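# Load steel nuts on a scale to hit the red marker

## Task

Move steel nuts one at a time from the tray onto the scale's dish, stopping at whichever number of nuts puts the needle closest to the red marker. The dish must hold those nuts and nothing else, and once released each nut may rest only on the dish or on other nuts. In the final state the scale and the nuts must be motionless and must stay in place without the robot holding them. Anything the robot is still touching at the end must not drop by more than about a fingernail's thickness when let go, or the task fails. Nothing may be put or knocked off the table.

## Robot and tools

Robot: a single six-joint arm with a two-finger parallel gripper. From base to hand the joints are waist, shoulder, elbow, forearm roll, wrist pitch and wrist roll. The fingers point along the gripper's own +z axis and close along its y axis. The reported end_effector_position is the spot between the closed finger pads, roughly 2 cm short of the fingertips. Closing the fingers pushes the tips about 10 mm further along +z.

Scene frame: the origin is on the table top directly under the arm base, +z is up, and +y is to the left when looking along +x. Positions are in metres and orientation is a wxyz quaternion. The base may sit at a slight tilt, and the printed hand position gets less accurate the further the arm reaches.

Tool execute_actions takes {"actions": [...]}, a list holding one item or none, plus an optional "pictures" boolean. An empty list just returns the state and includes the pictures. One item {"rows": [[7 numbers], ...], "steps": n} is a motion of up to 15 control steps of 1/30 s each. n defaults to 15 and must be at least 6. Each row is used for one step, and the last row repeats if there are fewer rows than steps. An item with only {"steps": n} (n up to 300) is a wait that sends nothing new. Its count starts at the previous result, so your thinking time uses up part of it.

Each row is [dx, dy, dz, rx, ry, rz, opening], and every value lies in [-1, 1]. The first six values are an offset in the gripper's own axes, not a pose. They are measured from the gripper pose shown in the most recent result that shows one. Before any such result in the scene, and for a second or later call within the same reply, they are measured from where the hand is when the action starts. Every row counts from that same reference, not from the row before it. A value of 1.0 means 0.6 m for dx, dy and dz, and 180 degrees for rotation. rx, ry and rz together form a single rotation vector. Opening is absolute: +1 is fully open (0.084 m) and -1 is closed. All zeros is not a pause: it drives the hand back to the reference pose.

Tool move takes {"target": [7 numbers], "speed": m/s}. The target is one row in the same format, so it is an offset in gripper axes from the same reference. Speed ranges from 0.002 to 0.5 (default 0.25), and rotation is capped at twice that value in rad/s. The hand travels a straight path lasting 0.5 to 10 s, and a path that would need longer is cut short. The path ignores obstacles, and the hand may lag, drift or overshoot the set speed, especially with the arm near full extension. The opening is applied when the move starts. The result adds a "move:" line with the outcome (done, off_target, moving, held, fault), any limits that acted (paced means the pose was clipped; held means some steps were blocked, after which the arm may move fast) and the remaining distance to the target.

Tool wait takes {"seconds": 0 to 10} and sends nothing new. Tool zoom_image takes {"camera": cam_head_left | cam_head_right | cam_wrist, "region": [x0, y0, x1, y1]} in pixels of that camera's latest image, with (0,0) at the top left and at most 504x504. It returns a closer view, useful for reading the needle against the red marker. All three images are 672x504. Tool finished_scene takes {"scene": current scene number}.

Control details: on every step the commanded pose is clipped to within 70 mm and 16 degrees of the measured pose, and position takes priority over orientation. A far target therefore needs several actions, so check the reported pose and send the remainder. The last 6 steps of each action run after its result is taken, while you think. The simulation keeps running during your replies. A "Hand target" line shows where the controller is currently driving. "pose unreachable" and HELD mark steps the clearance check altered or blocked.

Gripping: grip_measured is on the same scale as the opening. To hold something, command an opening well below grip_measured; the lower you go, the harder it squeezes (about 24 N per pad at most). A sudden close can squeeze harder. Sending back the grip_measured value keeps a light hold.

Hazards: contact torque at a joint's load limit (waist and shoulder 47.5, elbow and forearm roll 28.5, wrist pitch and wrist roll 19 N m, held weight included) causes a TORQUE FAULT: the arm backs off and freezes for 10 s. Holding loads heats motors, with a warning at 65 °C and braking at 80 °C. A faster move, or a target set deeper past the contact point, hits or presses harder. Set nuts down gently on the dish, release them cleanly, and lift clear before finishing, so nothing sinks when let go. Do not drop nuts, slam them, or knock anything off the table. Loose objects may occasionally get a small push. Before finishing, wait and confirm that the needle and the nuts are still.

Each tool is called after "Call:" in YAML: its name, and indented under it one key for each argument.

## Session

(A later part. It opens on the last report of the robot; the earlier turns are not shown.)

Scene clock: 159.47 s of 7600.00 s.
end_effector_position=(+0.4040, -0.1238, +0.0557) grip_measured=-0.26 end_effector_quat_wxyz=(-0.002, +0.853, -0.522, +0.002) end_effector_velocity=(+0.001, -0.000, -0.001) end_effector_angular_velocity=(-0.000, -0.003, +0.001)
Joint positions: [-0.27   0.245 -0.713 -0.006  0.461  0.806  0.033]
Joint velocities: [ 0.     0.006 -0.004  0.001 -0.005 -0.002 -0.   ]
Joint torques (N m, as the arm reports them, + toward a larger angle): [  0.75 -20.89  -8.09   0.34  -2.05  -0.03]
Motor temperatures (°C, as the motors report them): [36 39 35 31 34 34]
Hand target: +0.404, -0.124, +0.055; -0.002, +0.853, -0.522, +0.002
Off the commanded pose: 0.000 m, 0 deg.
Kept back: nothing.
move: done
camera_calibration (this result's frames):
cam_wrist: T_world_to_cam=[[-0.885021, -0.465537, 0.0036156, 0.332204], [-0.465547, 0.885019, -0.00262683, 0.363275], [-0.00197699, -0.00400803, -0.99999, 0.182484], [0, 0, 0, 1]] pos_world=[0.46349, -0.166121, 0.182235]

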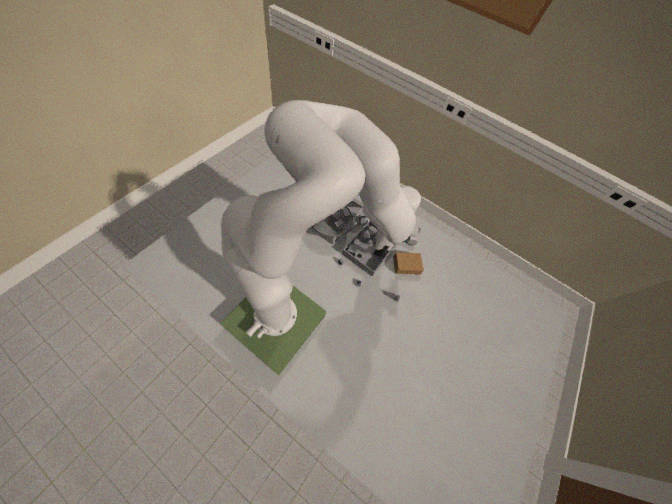

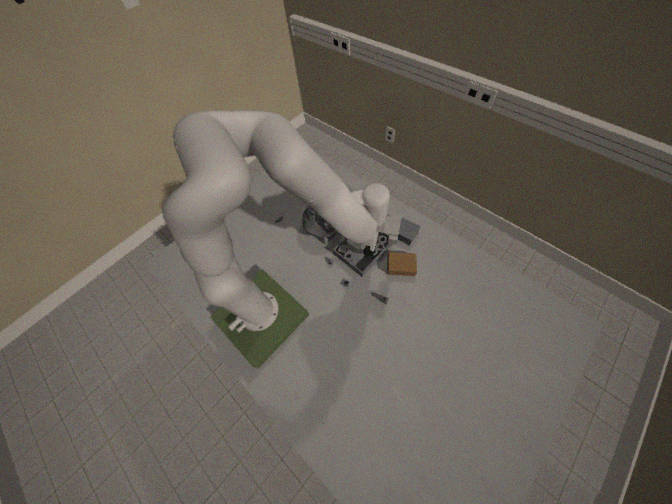

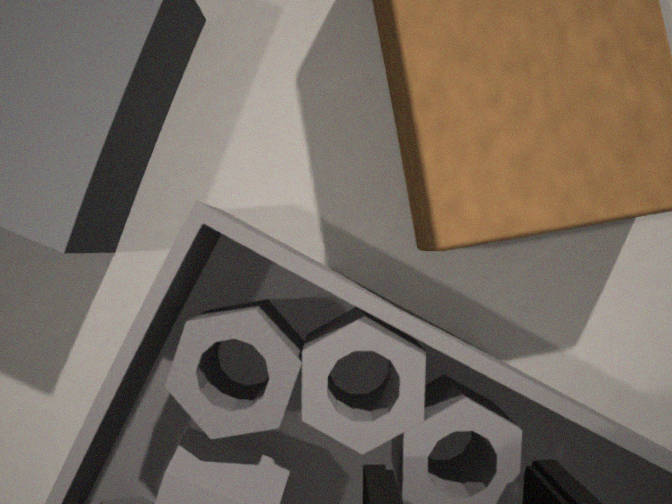

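Call:
move:
  target: [0.0015,0.002,0.009,0,0,0,-0.22]
  speed: 0.015

Scene clock: 160.40 s of 7600.00 s.
end_effector_position=(+0.4033, -0.1251, +0.0504) grip_measured=-0.24 end_effector_quat_wxyz=(-0.002, +0.853, -0.522, +0.002) end_effector_velocity=(+0.000, -0.001, -0.001) end_effector_angular_velocity=(-0.001, -0.001, +0.001)
Joint positions: [-0.274  0.26  -0.713 -0.006  0.446  0.803  0.034]
Joint velocities: [-0.001  0.004 -0.001 -0.001 -0.005 -0.001  0.   ]
Joint torques (N m, as the arm reports them, + toward a larger angle): [  1.   -21.01  -8.26   0.43  -2.07  -0.03]
Motor temperatures (°C, as the motors report them): [36 39 35 31 34 34]
Hand target: +0.403, -0.125, +0.050; -0.002, +0.853, -0.522, +0.002
Off the commanded pose: 0.000 m, 0 deg.
Kept back: nothing.
move: done
camera_calibration (this result's frames):
cam_wrist: T_world_to_cam=[[-0.88502, -0.465538, 0.00367908, 0.331046], [-0.465548, 0.885019, -0.00251085, 0.364081], [-0.00208716, -0.00393494, -0.99999, 0.177247], [0, 0, 0, 1]] pos_world=[0.46285, -0.167407, 0.176942]

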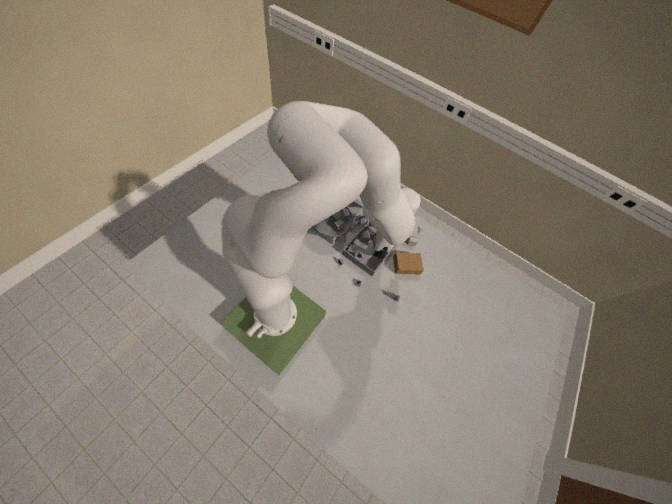

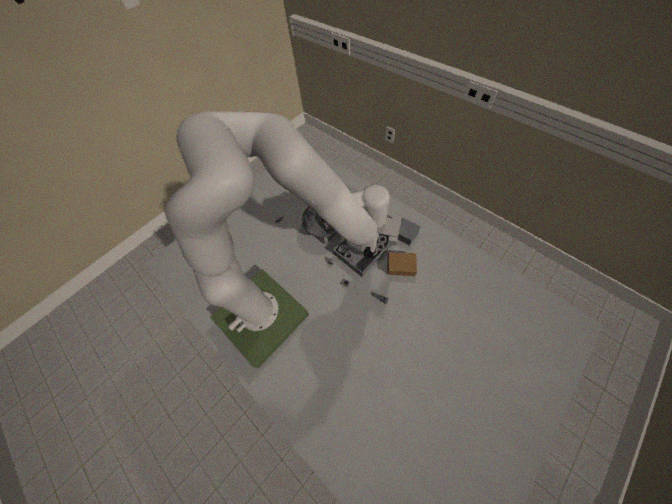

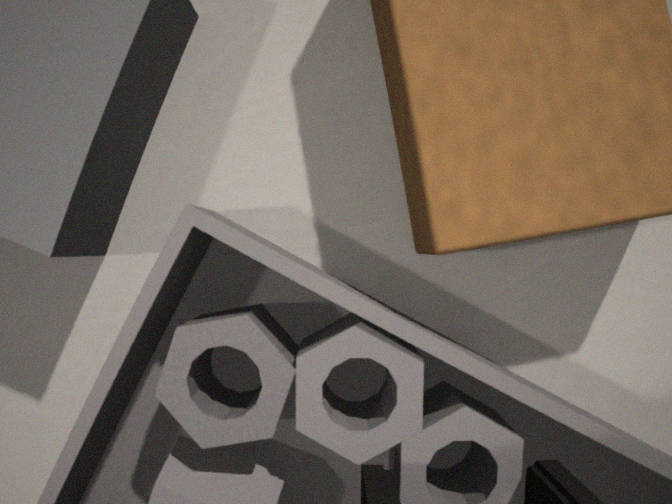

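Call:
move:
  target: [0,0,0.016,0,0,0,-0.22]
  speed: 0.015

Scene clock: 161.53 s of 7600.00 s.
end_effector_position=(+0.4034, -0.1250, +0.0410) grip_measured=-0.24 end_effector_quat_wxyz=(-0.002, +0.853, -0.522, +0.002) end_effector_velocity=(+0.002, -0.000, -0.001) end_effector_angular_velocity=(-0.001, -0.004, +0.001)
Joint positions: [-0.274  0.289 -0.715 -0.006  0.419  0.803  0.034]
Joint velocities: [ 0.001  0.005 -0.003  0.    -0.006  0.     0.   ]
Joint torques (N m, as the arm reports them, + toward a larger angle): [  0.81 -21.41  -8.17   0.56  -2.05   0.03]
Motor temperatures (°C, as the motors report them): [36 39 35 31 34 34]
Hand target: +0.403, -0.125, +0.041; -0.002, +0.853, -0.522, +0.002
Off the commanded pose: 0.000 m, 0 deg.
Kept back: nothing.
move: done
camera_calibration (this result's frames):
cam_wrist: T_world_to_cam=[[-0.885009, -0.46556, 0.00366638, 0.331129], [-0.46557, 0.885008, -0.00244936, 0.364053], [-0.00210445, -0.00387466, -0.99999, 0.167808], [0, 0, 0, 1]] pos_world=[0.462897, -0.167379, 0.167484]

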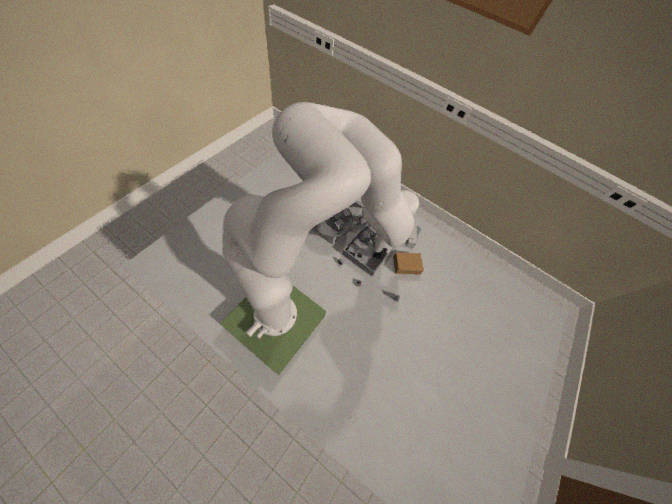

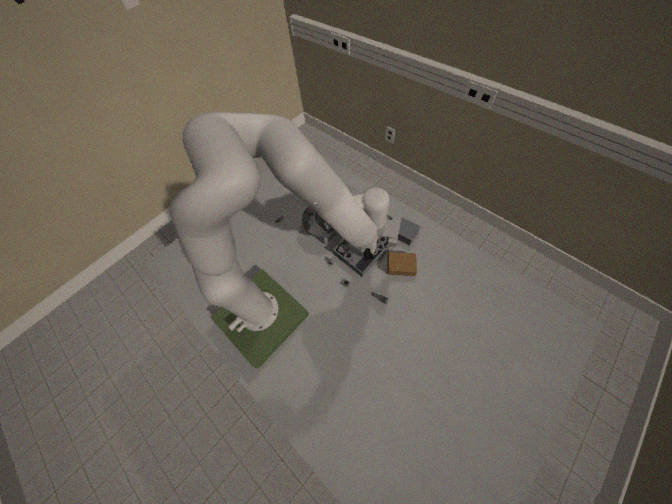

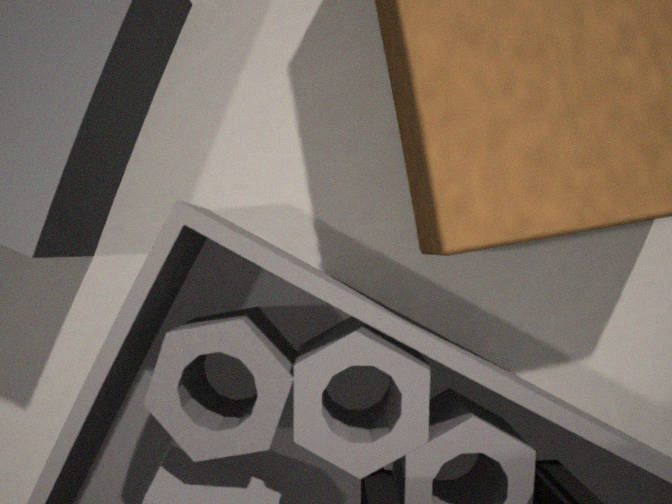

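Call:
move:
  target: [0,0,0,0,0,0,-0.65]
  speed: 0.02

Call:
move:
  target: [0,0,-0.03,0,0,0,-0.65]
  speed: 0.04

Scene clock: 167.33 s of 7600.00 s.
end_effector_position=(+0.4034, -0.1250, +0.0409) grip_measured=-0.34 end_effector_quat_wxyz=(-0.002, +0.853, -0.522, +0.002) end_effector_velocity=(+0.000, -0.000, +0.000) end_effector_angular_velocity=(+0.001, -0.000, -0.001)
Joint positions: [-0.274  0.289 -0.715 -0.006  0.419  0.803  0.029]
Joint velocities: [-0.     0.    -0.001  0.002  0.001 -0.001 -0.   ]
Joint torques (N m, as the arm reports them, + toward a larger angle): [  0.95 -21.07  -8.28   0.53  -2.05  -0.05]
Motor temperatures (°C, as the motors report them): [36 39 35 31 34 34]
Hand target: +0.403, -0.125, +0.041; -0.002, +0.853, -0.522, +0.002
Off the commanded pose: 0.000 m, 0 deg.
Kept back: nothing.
move: done
camera_calibration (this result's frames):
cam_wrist: T_world_to_cam=[[-0.885009, -0.465558, 0.00372618, 0.331105], [-0.465568, 0.885009, -0.00238979, 0.364031], [-0.00218512, -0.00384978, -0.99999, 0.167794], [0, 0, 0, 1]] pos_world=[0.462878, -0.167376, 0.167428]

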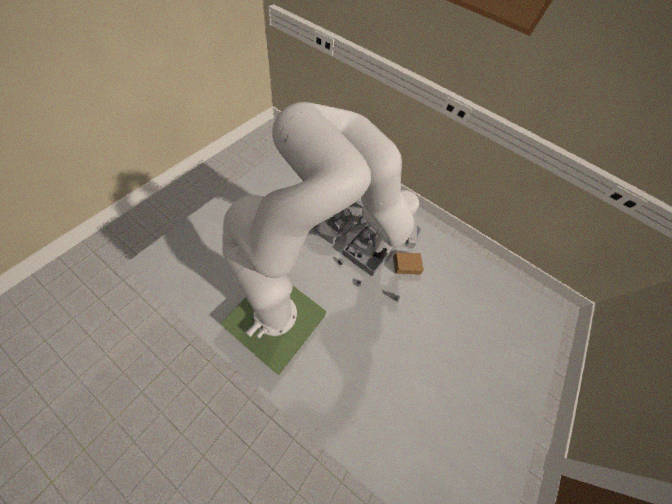

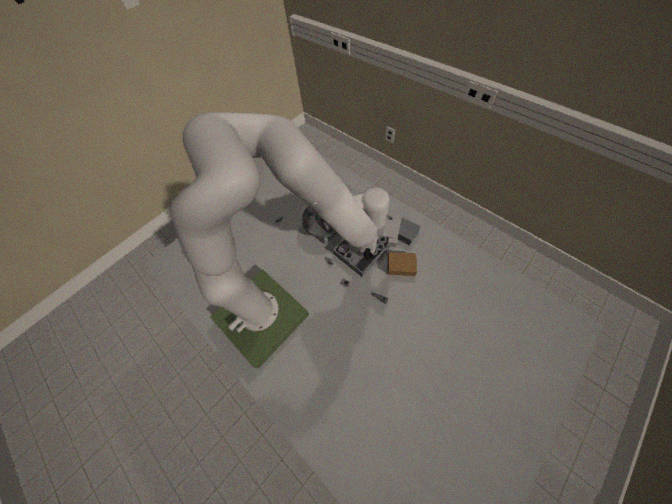

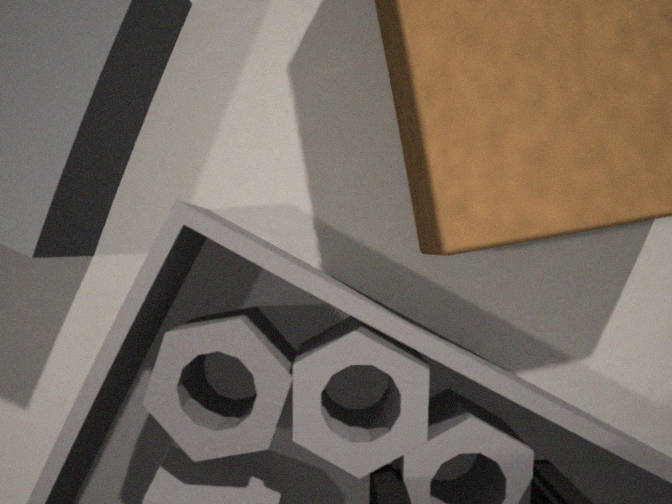

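Scene clock: 168.13 s of 7600.00 s.
end_effector_position=(+0.4032, -0.1251, +0.0587) grip_measured=-0.34 end_effector_quat_wxyz=(-0.002, +0.853, -0.522, +0.002) end_effector_velocity=(-0.001, +0.001, +0.000) end_effector_angular_velocity=(+0.002, +0.003, -0.002)
Joint positions: [-0.274  0.235 -0.712 -0.005  0.47   0.803  0.029]
Joint velocities: [ 0.    -0.004  0.002  0.002  0.005  0.001  0.   ]
Joint torques (N m, as the arm reports them, + toward a larger angle): [  0.49 -20.77  -8.83   0.41  -2.15  -0.09]
Motor temperatures (°C, as the motors report them): [36 39 35 31 34 34]
Hand target: +0.403, -0.125, +0.059; -0.002, +0.853, -0.522, +0.002
Off the commanded pose: 0.000 m, 0 deg.
Kept back: nothing.
move: done
camera_calibration (this result's frames):
cam_wrist: T_world_to_cam=[[-0.885032, -0.465514, 0.00388521, 0.330891], [-0.465524, 0.885032, -0.00237011, 0.364028], [-0.00233521, -0.00390628, -0.99999, 0.185596], [0, 0, 0, 1]] pos_world=[0.462746, -0.167417, 0.185171]

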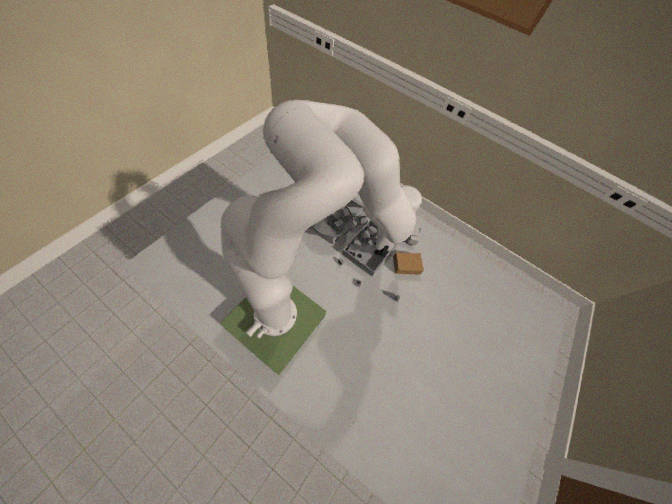

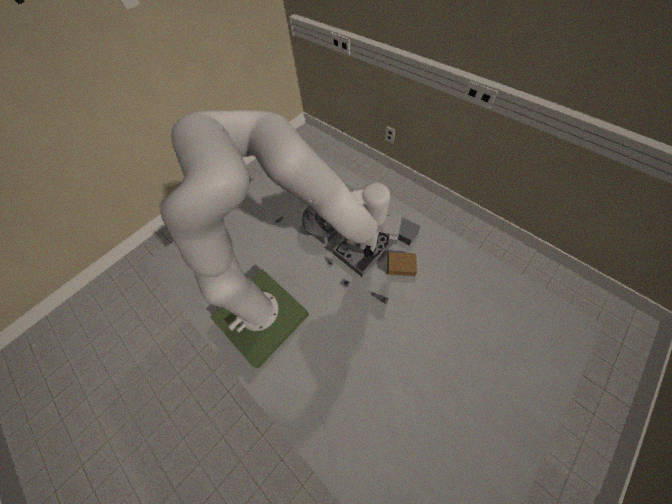

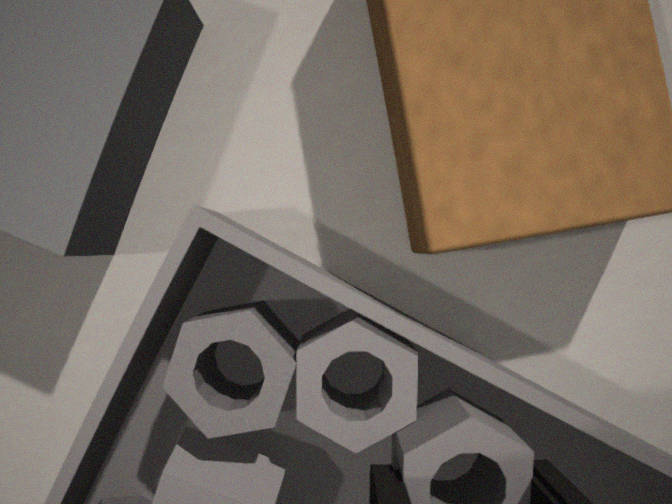

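Call:
move:
  target: [-0.06,0,-0.13,0,0,0,-0.65]
  speed: 0.15

Call:
move:
  target: [-0.2822,-0.0502,-0.012,0,0,-0.383,-0.65]
  speed: 0.25

Scene clock: 170.63 s of 7600.00 s.
end_effector_position=(+0.3863, -0.0933, +0.1360) grip_measured=-0.34 end_effector_quat_wxyz=(-0.001, +0.853, -0.522, +0.001) end_effector_velocity=(+0.001, +0.000, +0.004) end_effector_angular_velocity=(-0.001, -0.005, -0.000)
Joint positions: [-0.208 -0.043 -0.65  -0.006  0.687  0.868  0.029]
Joint velocities: [ 0.002 -0.01  -0.002  0.001  0.007  0.001 -0.   ]
Joint torques (N m, as the arm reports them, + toward a larger angle): [  0.63 -17.8  -10.16   0.58  -2.1   -0.17]
Motor temperatures (°C, as the motors report them): [36 39 35 31 34 34]
Hand target: +0.387, -0.093, +0.137; -0.001, +0.853, -0.522, +0.002
Off the commanded pose: 0.001 m, 0 deg.
Kept back: nothing.
move: done
camera_calibration (this result's frames):
cam_wrist: T_world_to_cam=[[-0.885197, -0.465191, 0.00482495, 0.330405], [-0.465205, 0.8852, -0.00235046, 0.328168], [-0.00317763, -0.00432521, -0.999986, 0.263354], [0, 0, 0, 1]] pos_world=[0.445976, -0.135654, 0.262528]

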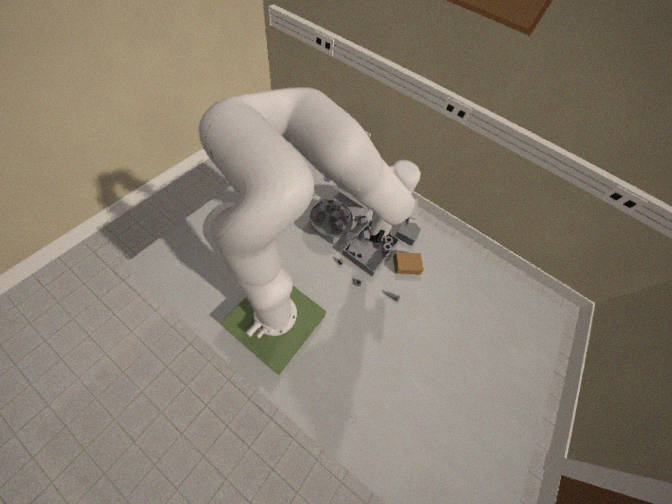

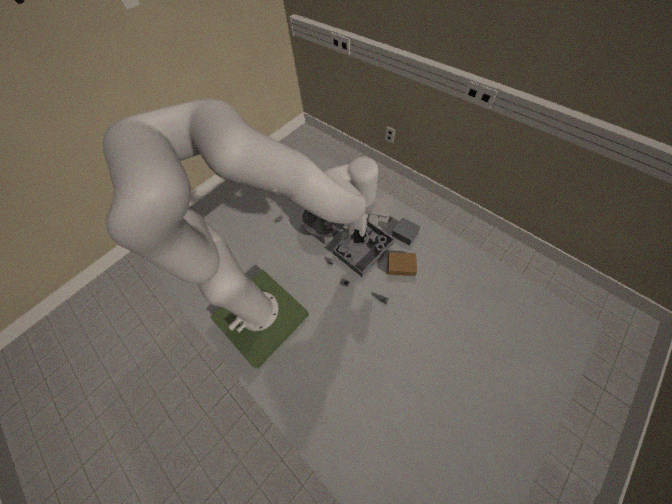

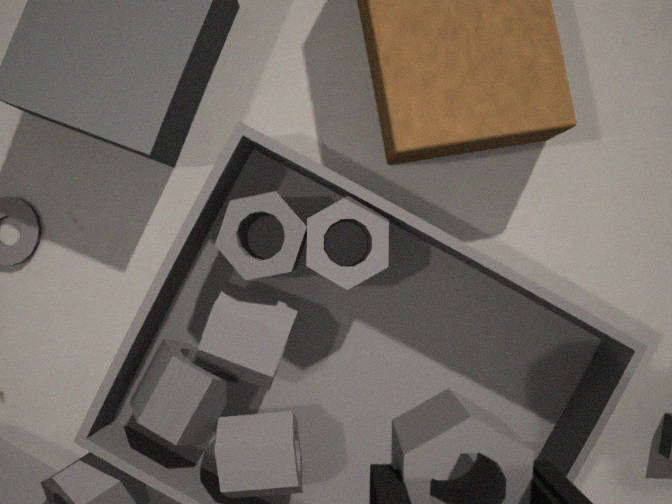

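Scene clock: 173.53 s of 7600.00 s.
end_effector_position=(+0.3368, +0.0707, +0.1432) grip_measured=-0.34 end_effector_quat_wxyz=(+0.001, +0.999, +0.052, +0.002) end_effector_velocity=(-0.000, +0.001, +0.000) end_effector_angular_velocity=(+0.001, +0.001, +0.007)
Joint positions: [ 0.239 -0.235 -0.471 -0.012  0.702  0.117  0.029]
Joint velocities: [ 0.003 -0.001 -0.     0.001  0.001 -0.005  0.   ]
Joint torques (N m, as the arm reports them, + toward a larger angle): [  1.11 -14.34 -10.46   0.31  -2.22   0.21]
Motor temperatures (°C, as the motors report them): [36 39 35 31 34 34]
Hand target: +0.337, +0.071, +0.143; +0.001, +0.999, +0.052, +0.002
Off the commanded pose: 0.001 m, 0 deg.
Kept back: nothing.
move: done
camera_calibration (this result's frames):
cam_wrist: T_world_to_cam=[[0.11505, -0.993313, 0.0096207, 0.0625818], [-0.99334, -0.115103, -0.00517591, 0.408966], [0.00624867, -0.00896114, -0.99994, 0.268167], [0, 0, 0, 1]] pos_world=[0.397367, 0.11164, 0.269666]

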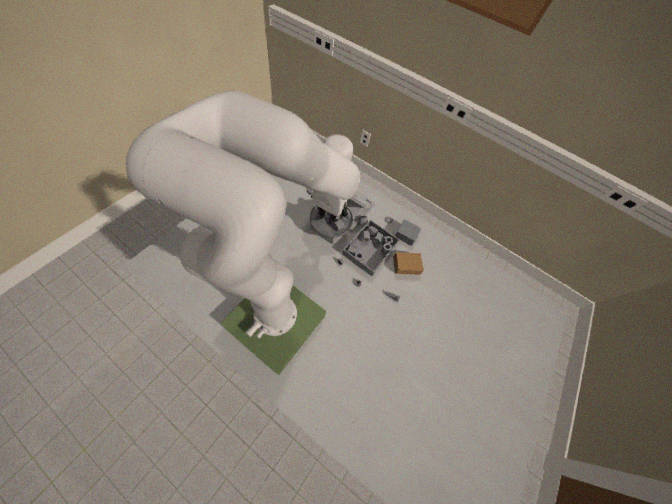

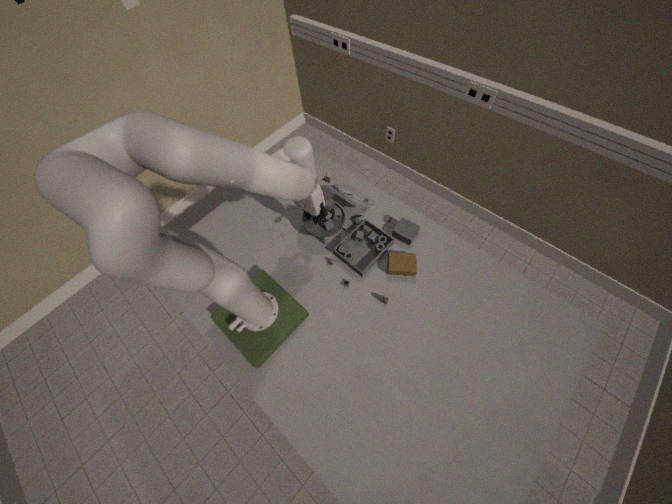

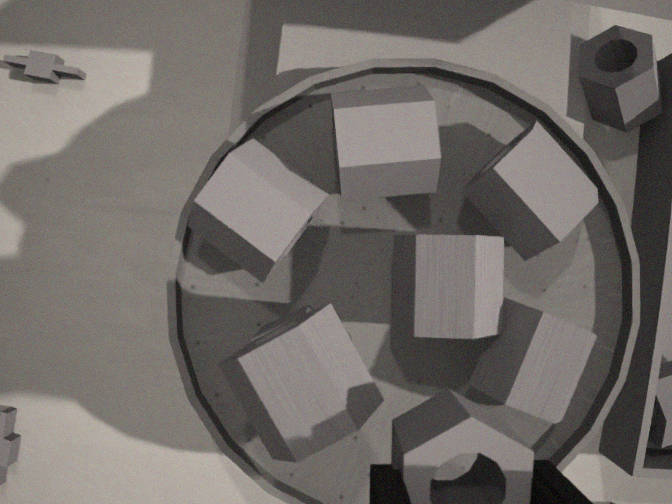

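Call:
move:
  target: [-0.0033,-0.0025,0.07,0,0,0,-0.65]
  speed: 0.04

Scene clock: 175.33 s of 7600.00 s.
end_effector_position=(+0.3349, +0.0721, +0.1015) grip_measured=-0.34 end_effector_quat_wxyz=(+0.000, +0.999, +0.052, +0.002) end_effector_velocity=(-0.000, +0.000, -0.003) end_effector_angular_velocity=(-0.000, +0.001, +0.000)
Joint positions: [ 0.242 -0.115 -0.434 -0.014  0.545  0.124  0.029]
Joint velocities: [ 0.     0.008  0.001 -0.001 -0.009  0.001  0.   ]
Joint torques (N m, as the arm reports them, + toward a larger angle): [  1.03 -15.25  -9.44   0.57  -2.33   0.08]
Motor temperatures (°C, as the motors report them): [36 39 35 31 34 34]
Hand target: +0.335, +0.072, +0.101; +0.000, +0.999, +0.052, +0.002
Off the commanded pose: 0.000 m, 0 deg.
Kept back: nothing.
move: done
camera_calibration (this result's frames):
cam_wrist: T_world_to_cam=[[0.115248, -0.993293, 0.00933046, 0.0645518], [-0.993316, -0.115302, -0.00541862, 0.407071], [0.00645809, -0.00864361, -0.999942, 0.226428], [0, 0, 0, 1]] pos_world=[0.395448, 0.113012, 0.228018]

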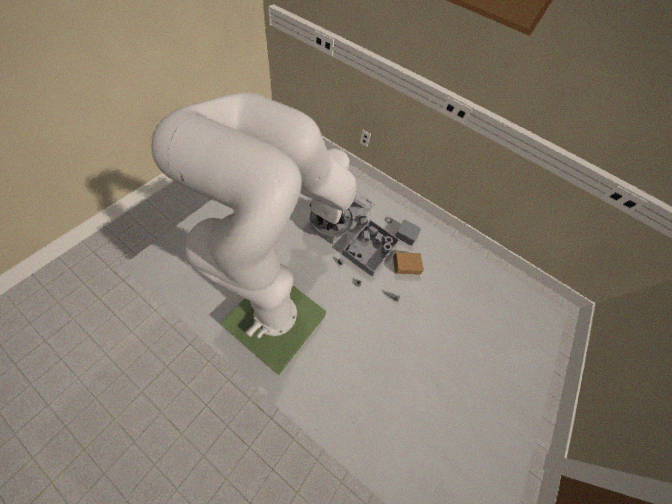

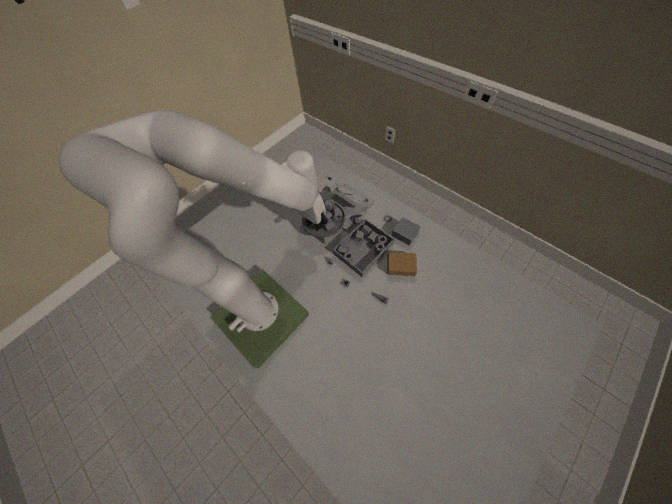

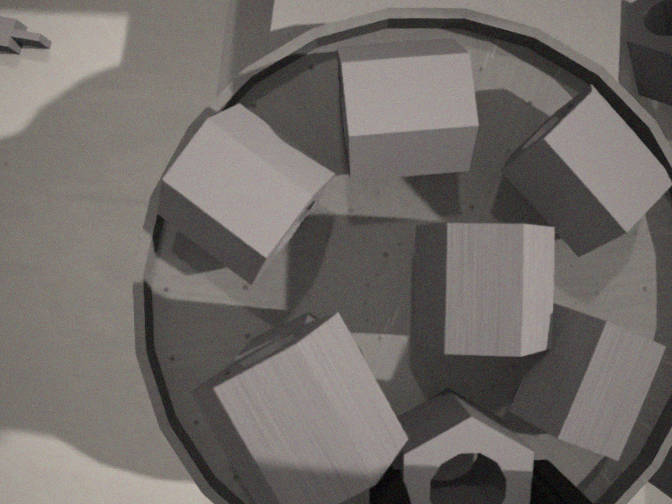

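Call:
move:
  target: [0,0,0.0065,0,0,0,-0.65]
  speed: 0.012

Scene clock: 176.27 s of 7600.00 s.
end_effector_position=(+0.3349, +0.0721, +0.0977) grip_measured=-0.34 end_effector_quat_wxyz=(+0.000, +0.999, +0.052, +0.002) end_effector_velocity=(+0.001, +0.000, -0.001) end_effector_angular_velocity=(+0.001, -0.003, -0.000)
Joint positions: [ 0.242 -0.103 -0.433 -0.014  0.531  0.124  0.029]
Joint velocities: [-0.     0.004  0.001 -0.    -0.007  0.    -0.   ]
Joint torques (N m, as the arm reports them, + toward a larger angle): [  0.56 -15.36  -9.28   0.44  -2.18  -0.16]
Motor temperatures (°C, as the motors report them): [36 39 35 31 34 34]
Hand target: +0.335, +0.072, +0.098; +0.000, +0.999, +0.052, +0.002
Off the commanded pose: 0.000 m, 0 deg.
Kept back: nothing.
move: done
camera_calibration (this result's frames):
cam_wrist: T_world_to_cam=[[0.115264, -0.993291, 0.00931154, 0.0645888], [-0.993314, -0.115317, -0.00533503, 0.407032], [0.00637302, -0.00863435, -0.999942, 0.222649], [0, 0, 0, 1]] pos_world=[0.395447, 0.113016, 0.224206]

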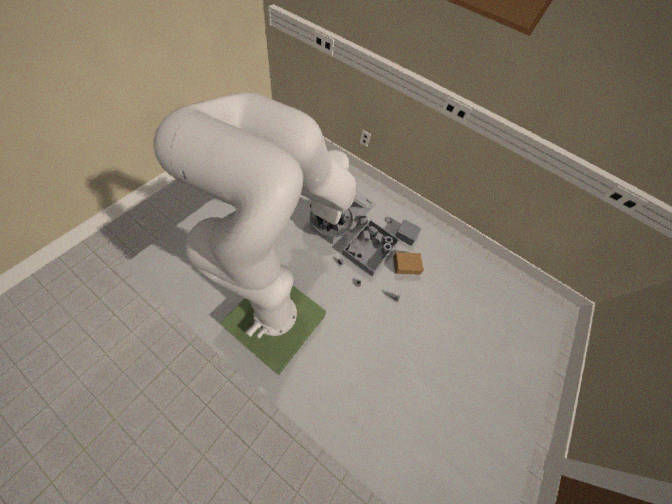

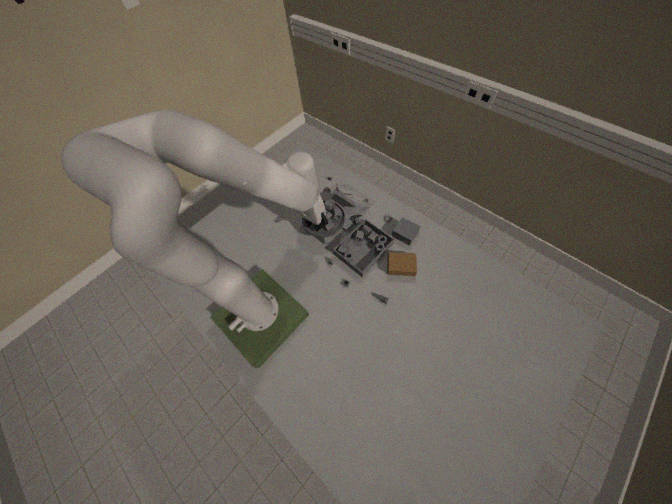

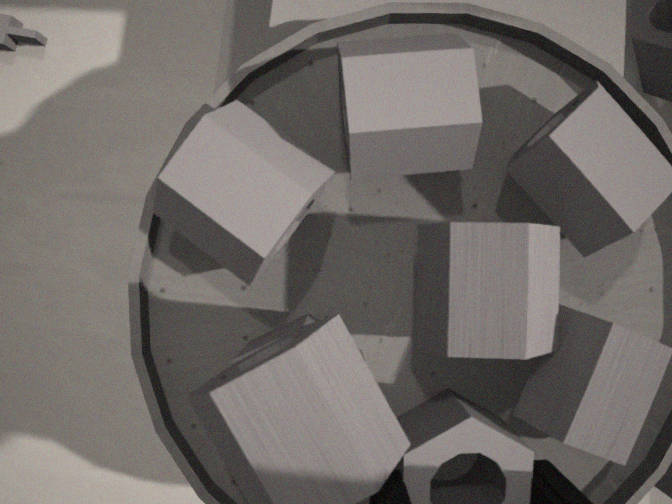

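Call:
move:
  target: [0,0,0.004,0,0,0,-0.65]
  speed: 0.012

Scene clock: 177.20 s of 7600.00 s.
end_effector_position=(+0.3351, +0.0721, +0.0955) grip_measured=-0.34 end_effector_quat_wxyz=(+0.000, +0.999, +0.052, +0.002) end_effector_velocity=(-0.000, -0.000, -0.001) end_effector_angular_velocity=(-0.001, +0.000, +0.002)
Joint positions: [ 0.242 -0.095 -0.432 -0.015  0.522  0.124  0.029]
Joint velocities: [ 0.     0.002  0.001 -0.002 -0.003 -0.001  0.   ]
Joint torques (N m, as the arm reports them, + toward a larger angle): [  1.07 -14.41  -8.83   0.44  -2.47  -0.03]
Motor temperatures (°C, as the motors report them): [36 39 35 31 34 34]
Hand target: +0.335, +0.072, +0.095; +0.000, +0.999, +0.052, +0.002
Off the commanded pose: 0.000 m, 0 deg.
Kept back: nothing.
move: done
camera_calibration (this result's frames):
cam_wrist: T_world_to_cam=[[0.115235, -0.993295, 0.00926726, 0.0646237], [-0.993316, -0.11529, -0.00566879, 0.407179], [0.00669921, -0.00855207, -0.999941, 0.220338], [0, 0, 0, 1]] pos_world=[0.395534, 0.113019, 0.222035]

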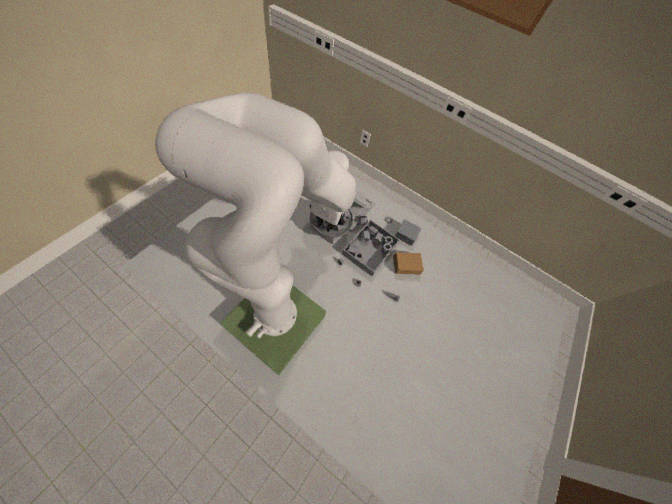

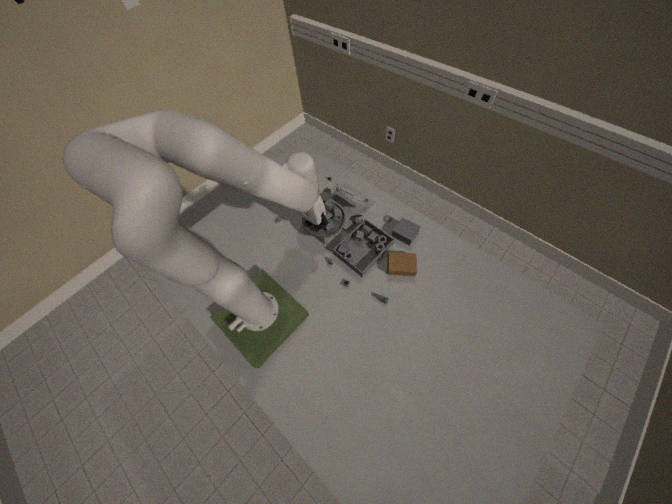

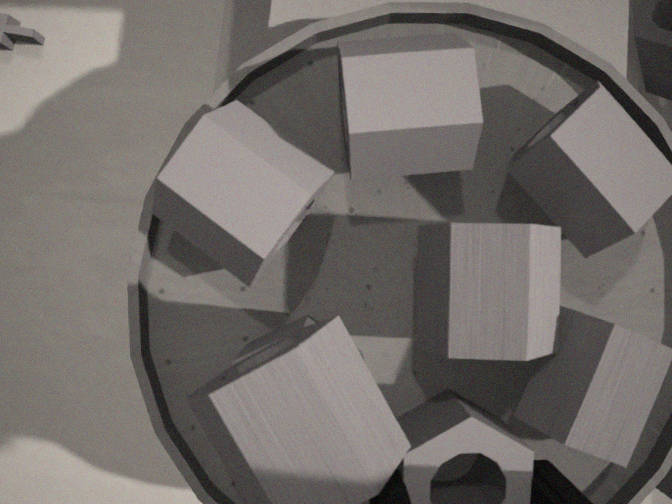

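Call:
move:
  target: [0,0,-0.001,0,0,0,-0.25]
  speed: 0.01

Call:
move:
  target: [-0.003,0,-0.075,0,0,0,-0.25]
  speed: 0.06

Scene clock: 178.13 s of 7600.00 s.
end_effector_position=(+0.3351, +0.0721, +0.0961) grip_measured=-0.27 end_effector_quat_wxyz=(+0.000, +0.999, +0.052, +0.002) end_effector_velocity=(+0.000, +0.000, +0.000) end_effector_angular_velocity=(-0.000, -0.000, +0.001)
Joint positions: [ 0.242 -0.097 -0.432 -0.015  0.524  0.124  0.032]
Joint velocities: [ 0.001 -0.001 -0.001 -0.     0.002 -0.     0.   ]
Joint torques (N m, as the arm reports them, + toward a larger angle): [  0.55 -14.89  -8.9    0.44  -2.1    0.  ]
Motor temperatures (°C, as the motors report them): [36 39 35 31 34 34]
Hand target: +0.335, +0.072, +0.096; +0.000, +0.999, +0.052, +0.002
Off the commanded pose: 0.000 m, 0 deg.
Kept back: nothing.
move: done
camera_calibration (this result's frames):
cam_wrist: T_world_to_cam=[[0.115238, -0.993295, 0.00927104, 0.0646181], [-0.993315, -0.115293, -0.0056673, 0.407179], [0.00669818, -0.00855598, -0.999941, 0.220915], [0, 0, 0, 1]] pos_world=[0.395531, 0.11302, 0.222611]

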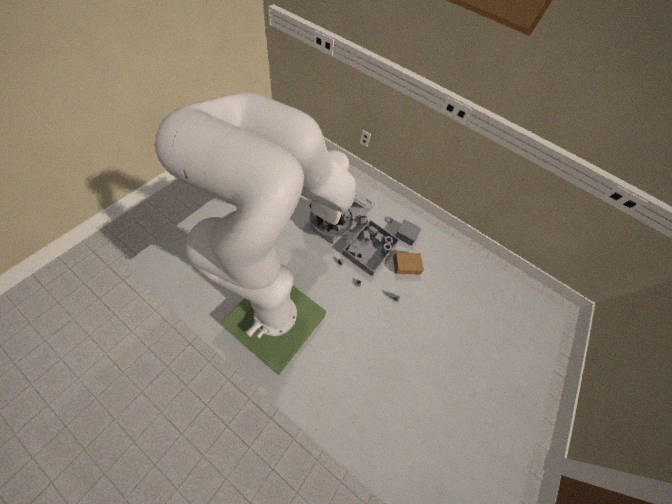

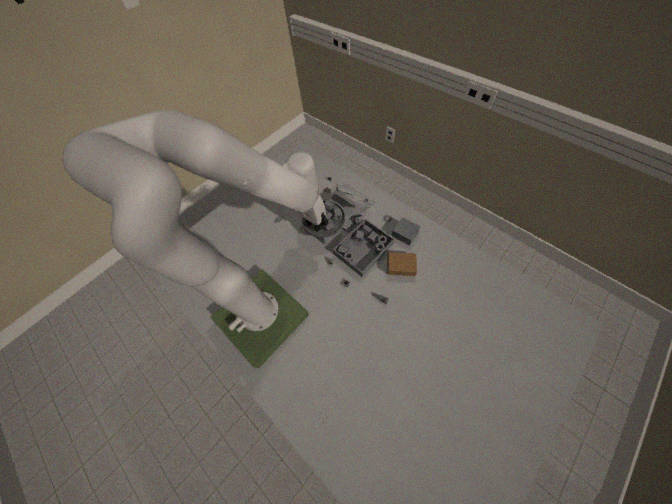

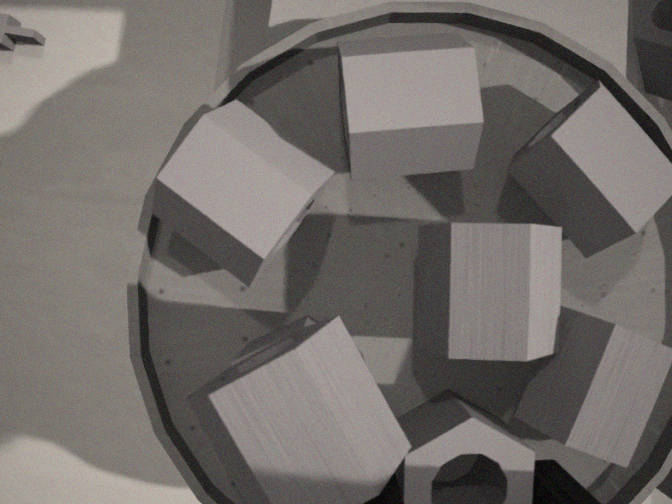

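Scene clock: 179.27 s of 7600.00 s.
end_effector_position=(+0.3330, +0.0718, +0.1406) grip_measured=-0.27 end_effector_quat_wxyz=(+0.001, +0.999, +0.052, +0.002) end_effector_velocity=(+0.000, +0.000, +0.003) end_effector_angular_velocity=(-0.000, +0.000, -0.000)
Joint positions: [ 0.244 -0.241 -0.457 -0.012  0.694  0.123  0.032]
Joint velocities: [ 0.    -0.006 -0.004 -0.     0.01   0.     0.   ]
Joint torques (N m, as the arm reports them, + toward a larger angle): [  0.72 -13.65  -9.96   0.39  -2.1   -0.09]
Motor temperatures (°C, as the motors report them): [36 39 35 31 34 34]
Hand target: +0.333, +0.072, +0.141; +0.001, +0.999, +0.052, +0.002
Off the commanded pose: 0.000 m, 0 deg.
Kept back: nothing.
move: done
camera_calibration (this result's frames):
cam_wrist: T_world_to_cam=[[0.11503, -0.993315, 0.00961586, 0.0641503], [-0.993342, -0.115084, -0.00527555, 0.405265], [0.00634692, -0.00894499, -0.99994, 0.265646], [0, 0, 0, 1]] pos_world=[0.393501, 0.112737, 0.267152]

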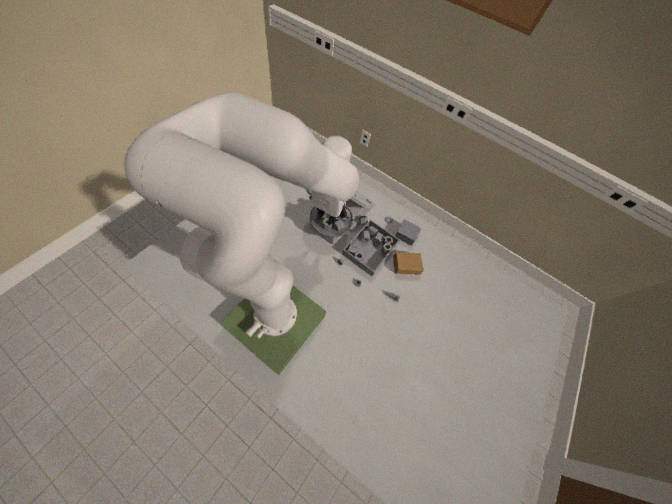

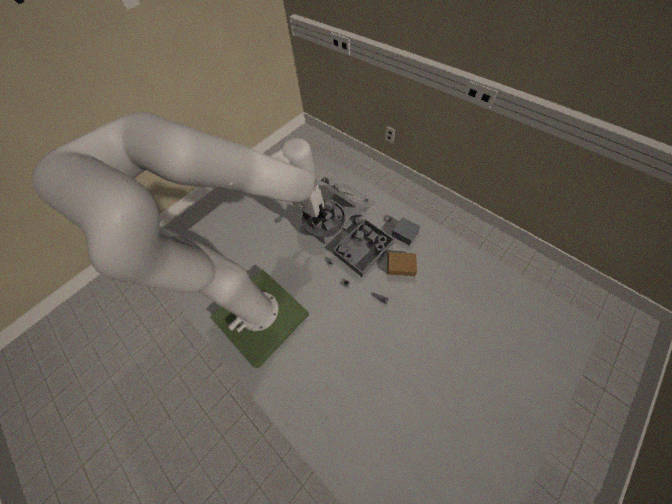

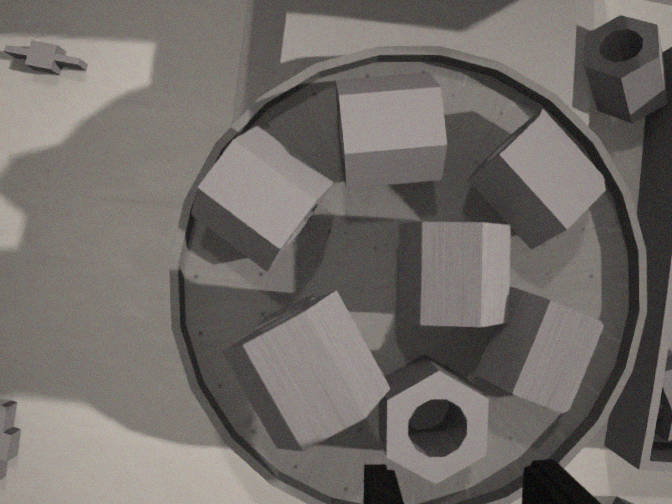

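Call:
move:
  target: [0.172,0.331,0.09,0,0,-0.522,-0.25]
  speed: 0.4

Scene clock: 183.63 s of 7600.00 s.
end_effector_position=(+0.4556, -0.1147, +0.0872) grip_measured=-0.27 end_effector_quat_wxyz=(+0.001, +0.644, +0.765, +0.001) end_effector_velocity=(+0.001, -0.001, +0.001) end_effector_angular_velocity=(+0.005, -0.001, +0.008)
Joint positions: [-0.219  0.282 -0.9   -0.007  0.611 -1.983  0.032]
Joint velocities: [-0.003  0.003 -0.007  0.009  0.005 -0.019 -0.   ]
Joint torques (N m, as the arm reports them, + toward a larger angle): [  0.78 -23.03  -9.49   0.32  -1.93   0.08]
Motor temperatures (°C, as the motors report them): [36 39 35 31 34 34]
Hand target: +0.456, -0.115, +0.087; +0.001, +0.643, +0.766, +0.001
Off the commanded pose: 0.001 m, 0 deg.
Kept back: nothing.
move: done
camera_calibration (this result's frames):
cam_wrist: T_world_to_cam=[[0.983058, 0.182915, 0.011825, -0.395478], [0.182937, -0.983124, -0.000779304, -0.130565], [0.0114829, 0.00292933, -0.99993, 0.208763], [0, 0, 0, 1]] pos_world=[0.410265, -0.0566344, 0.213323]

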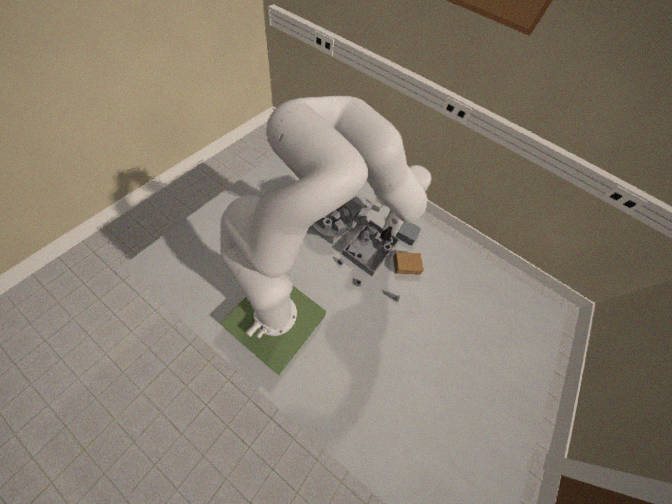

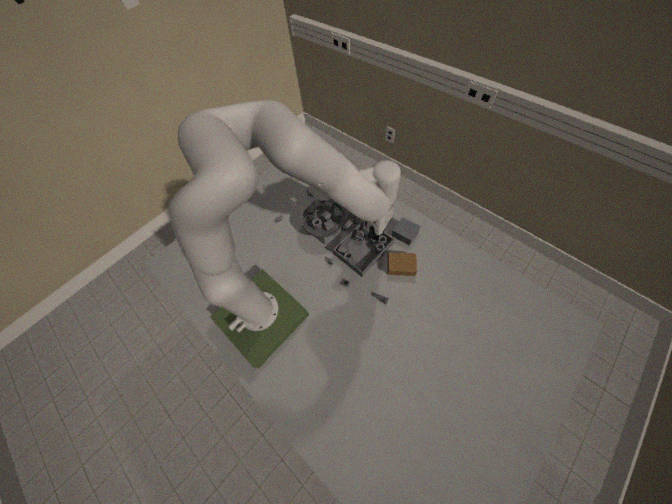

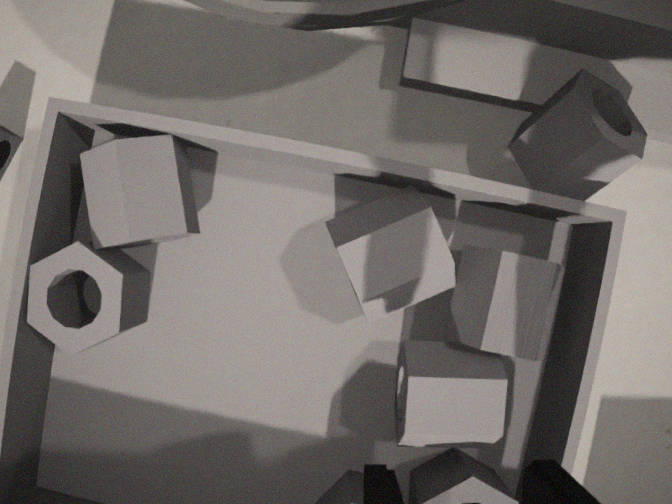

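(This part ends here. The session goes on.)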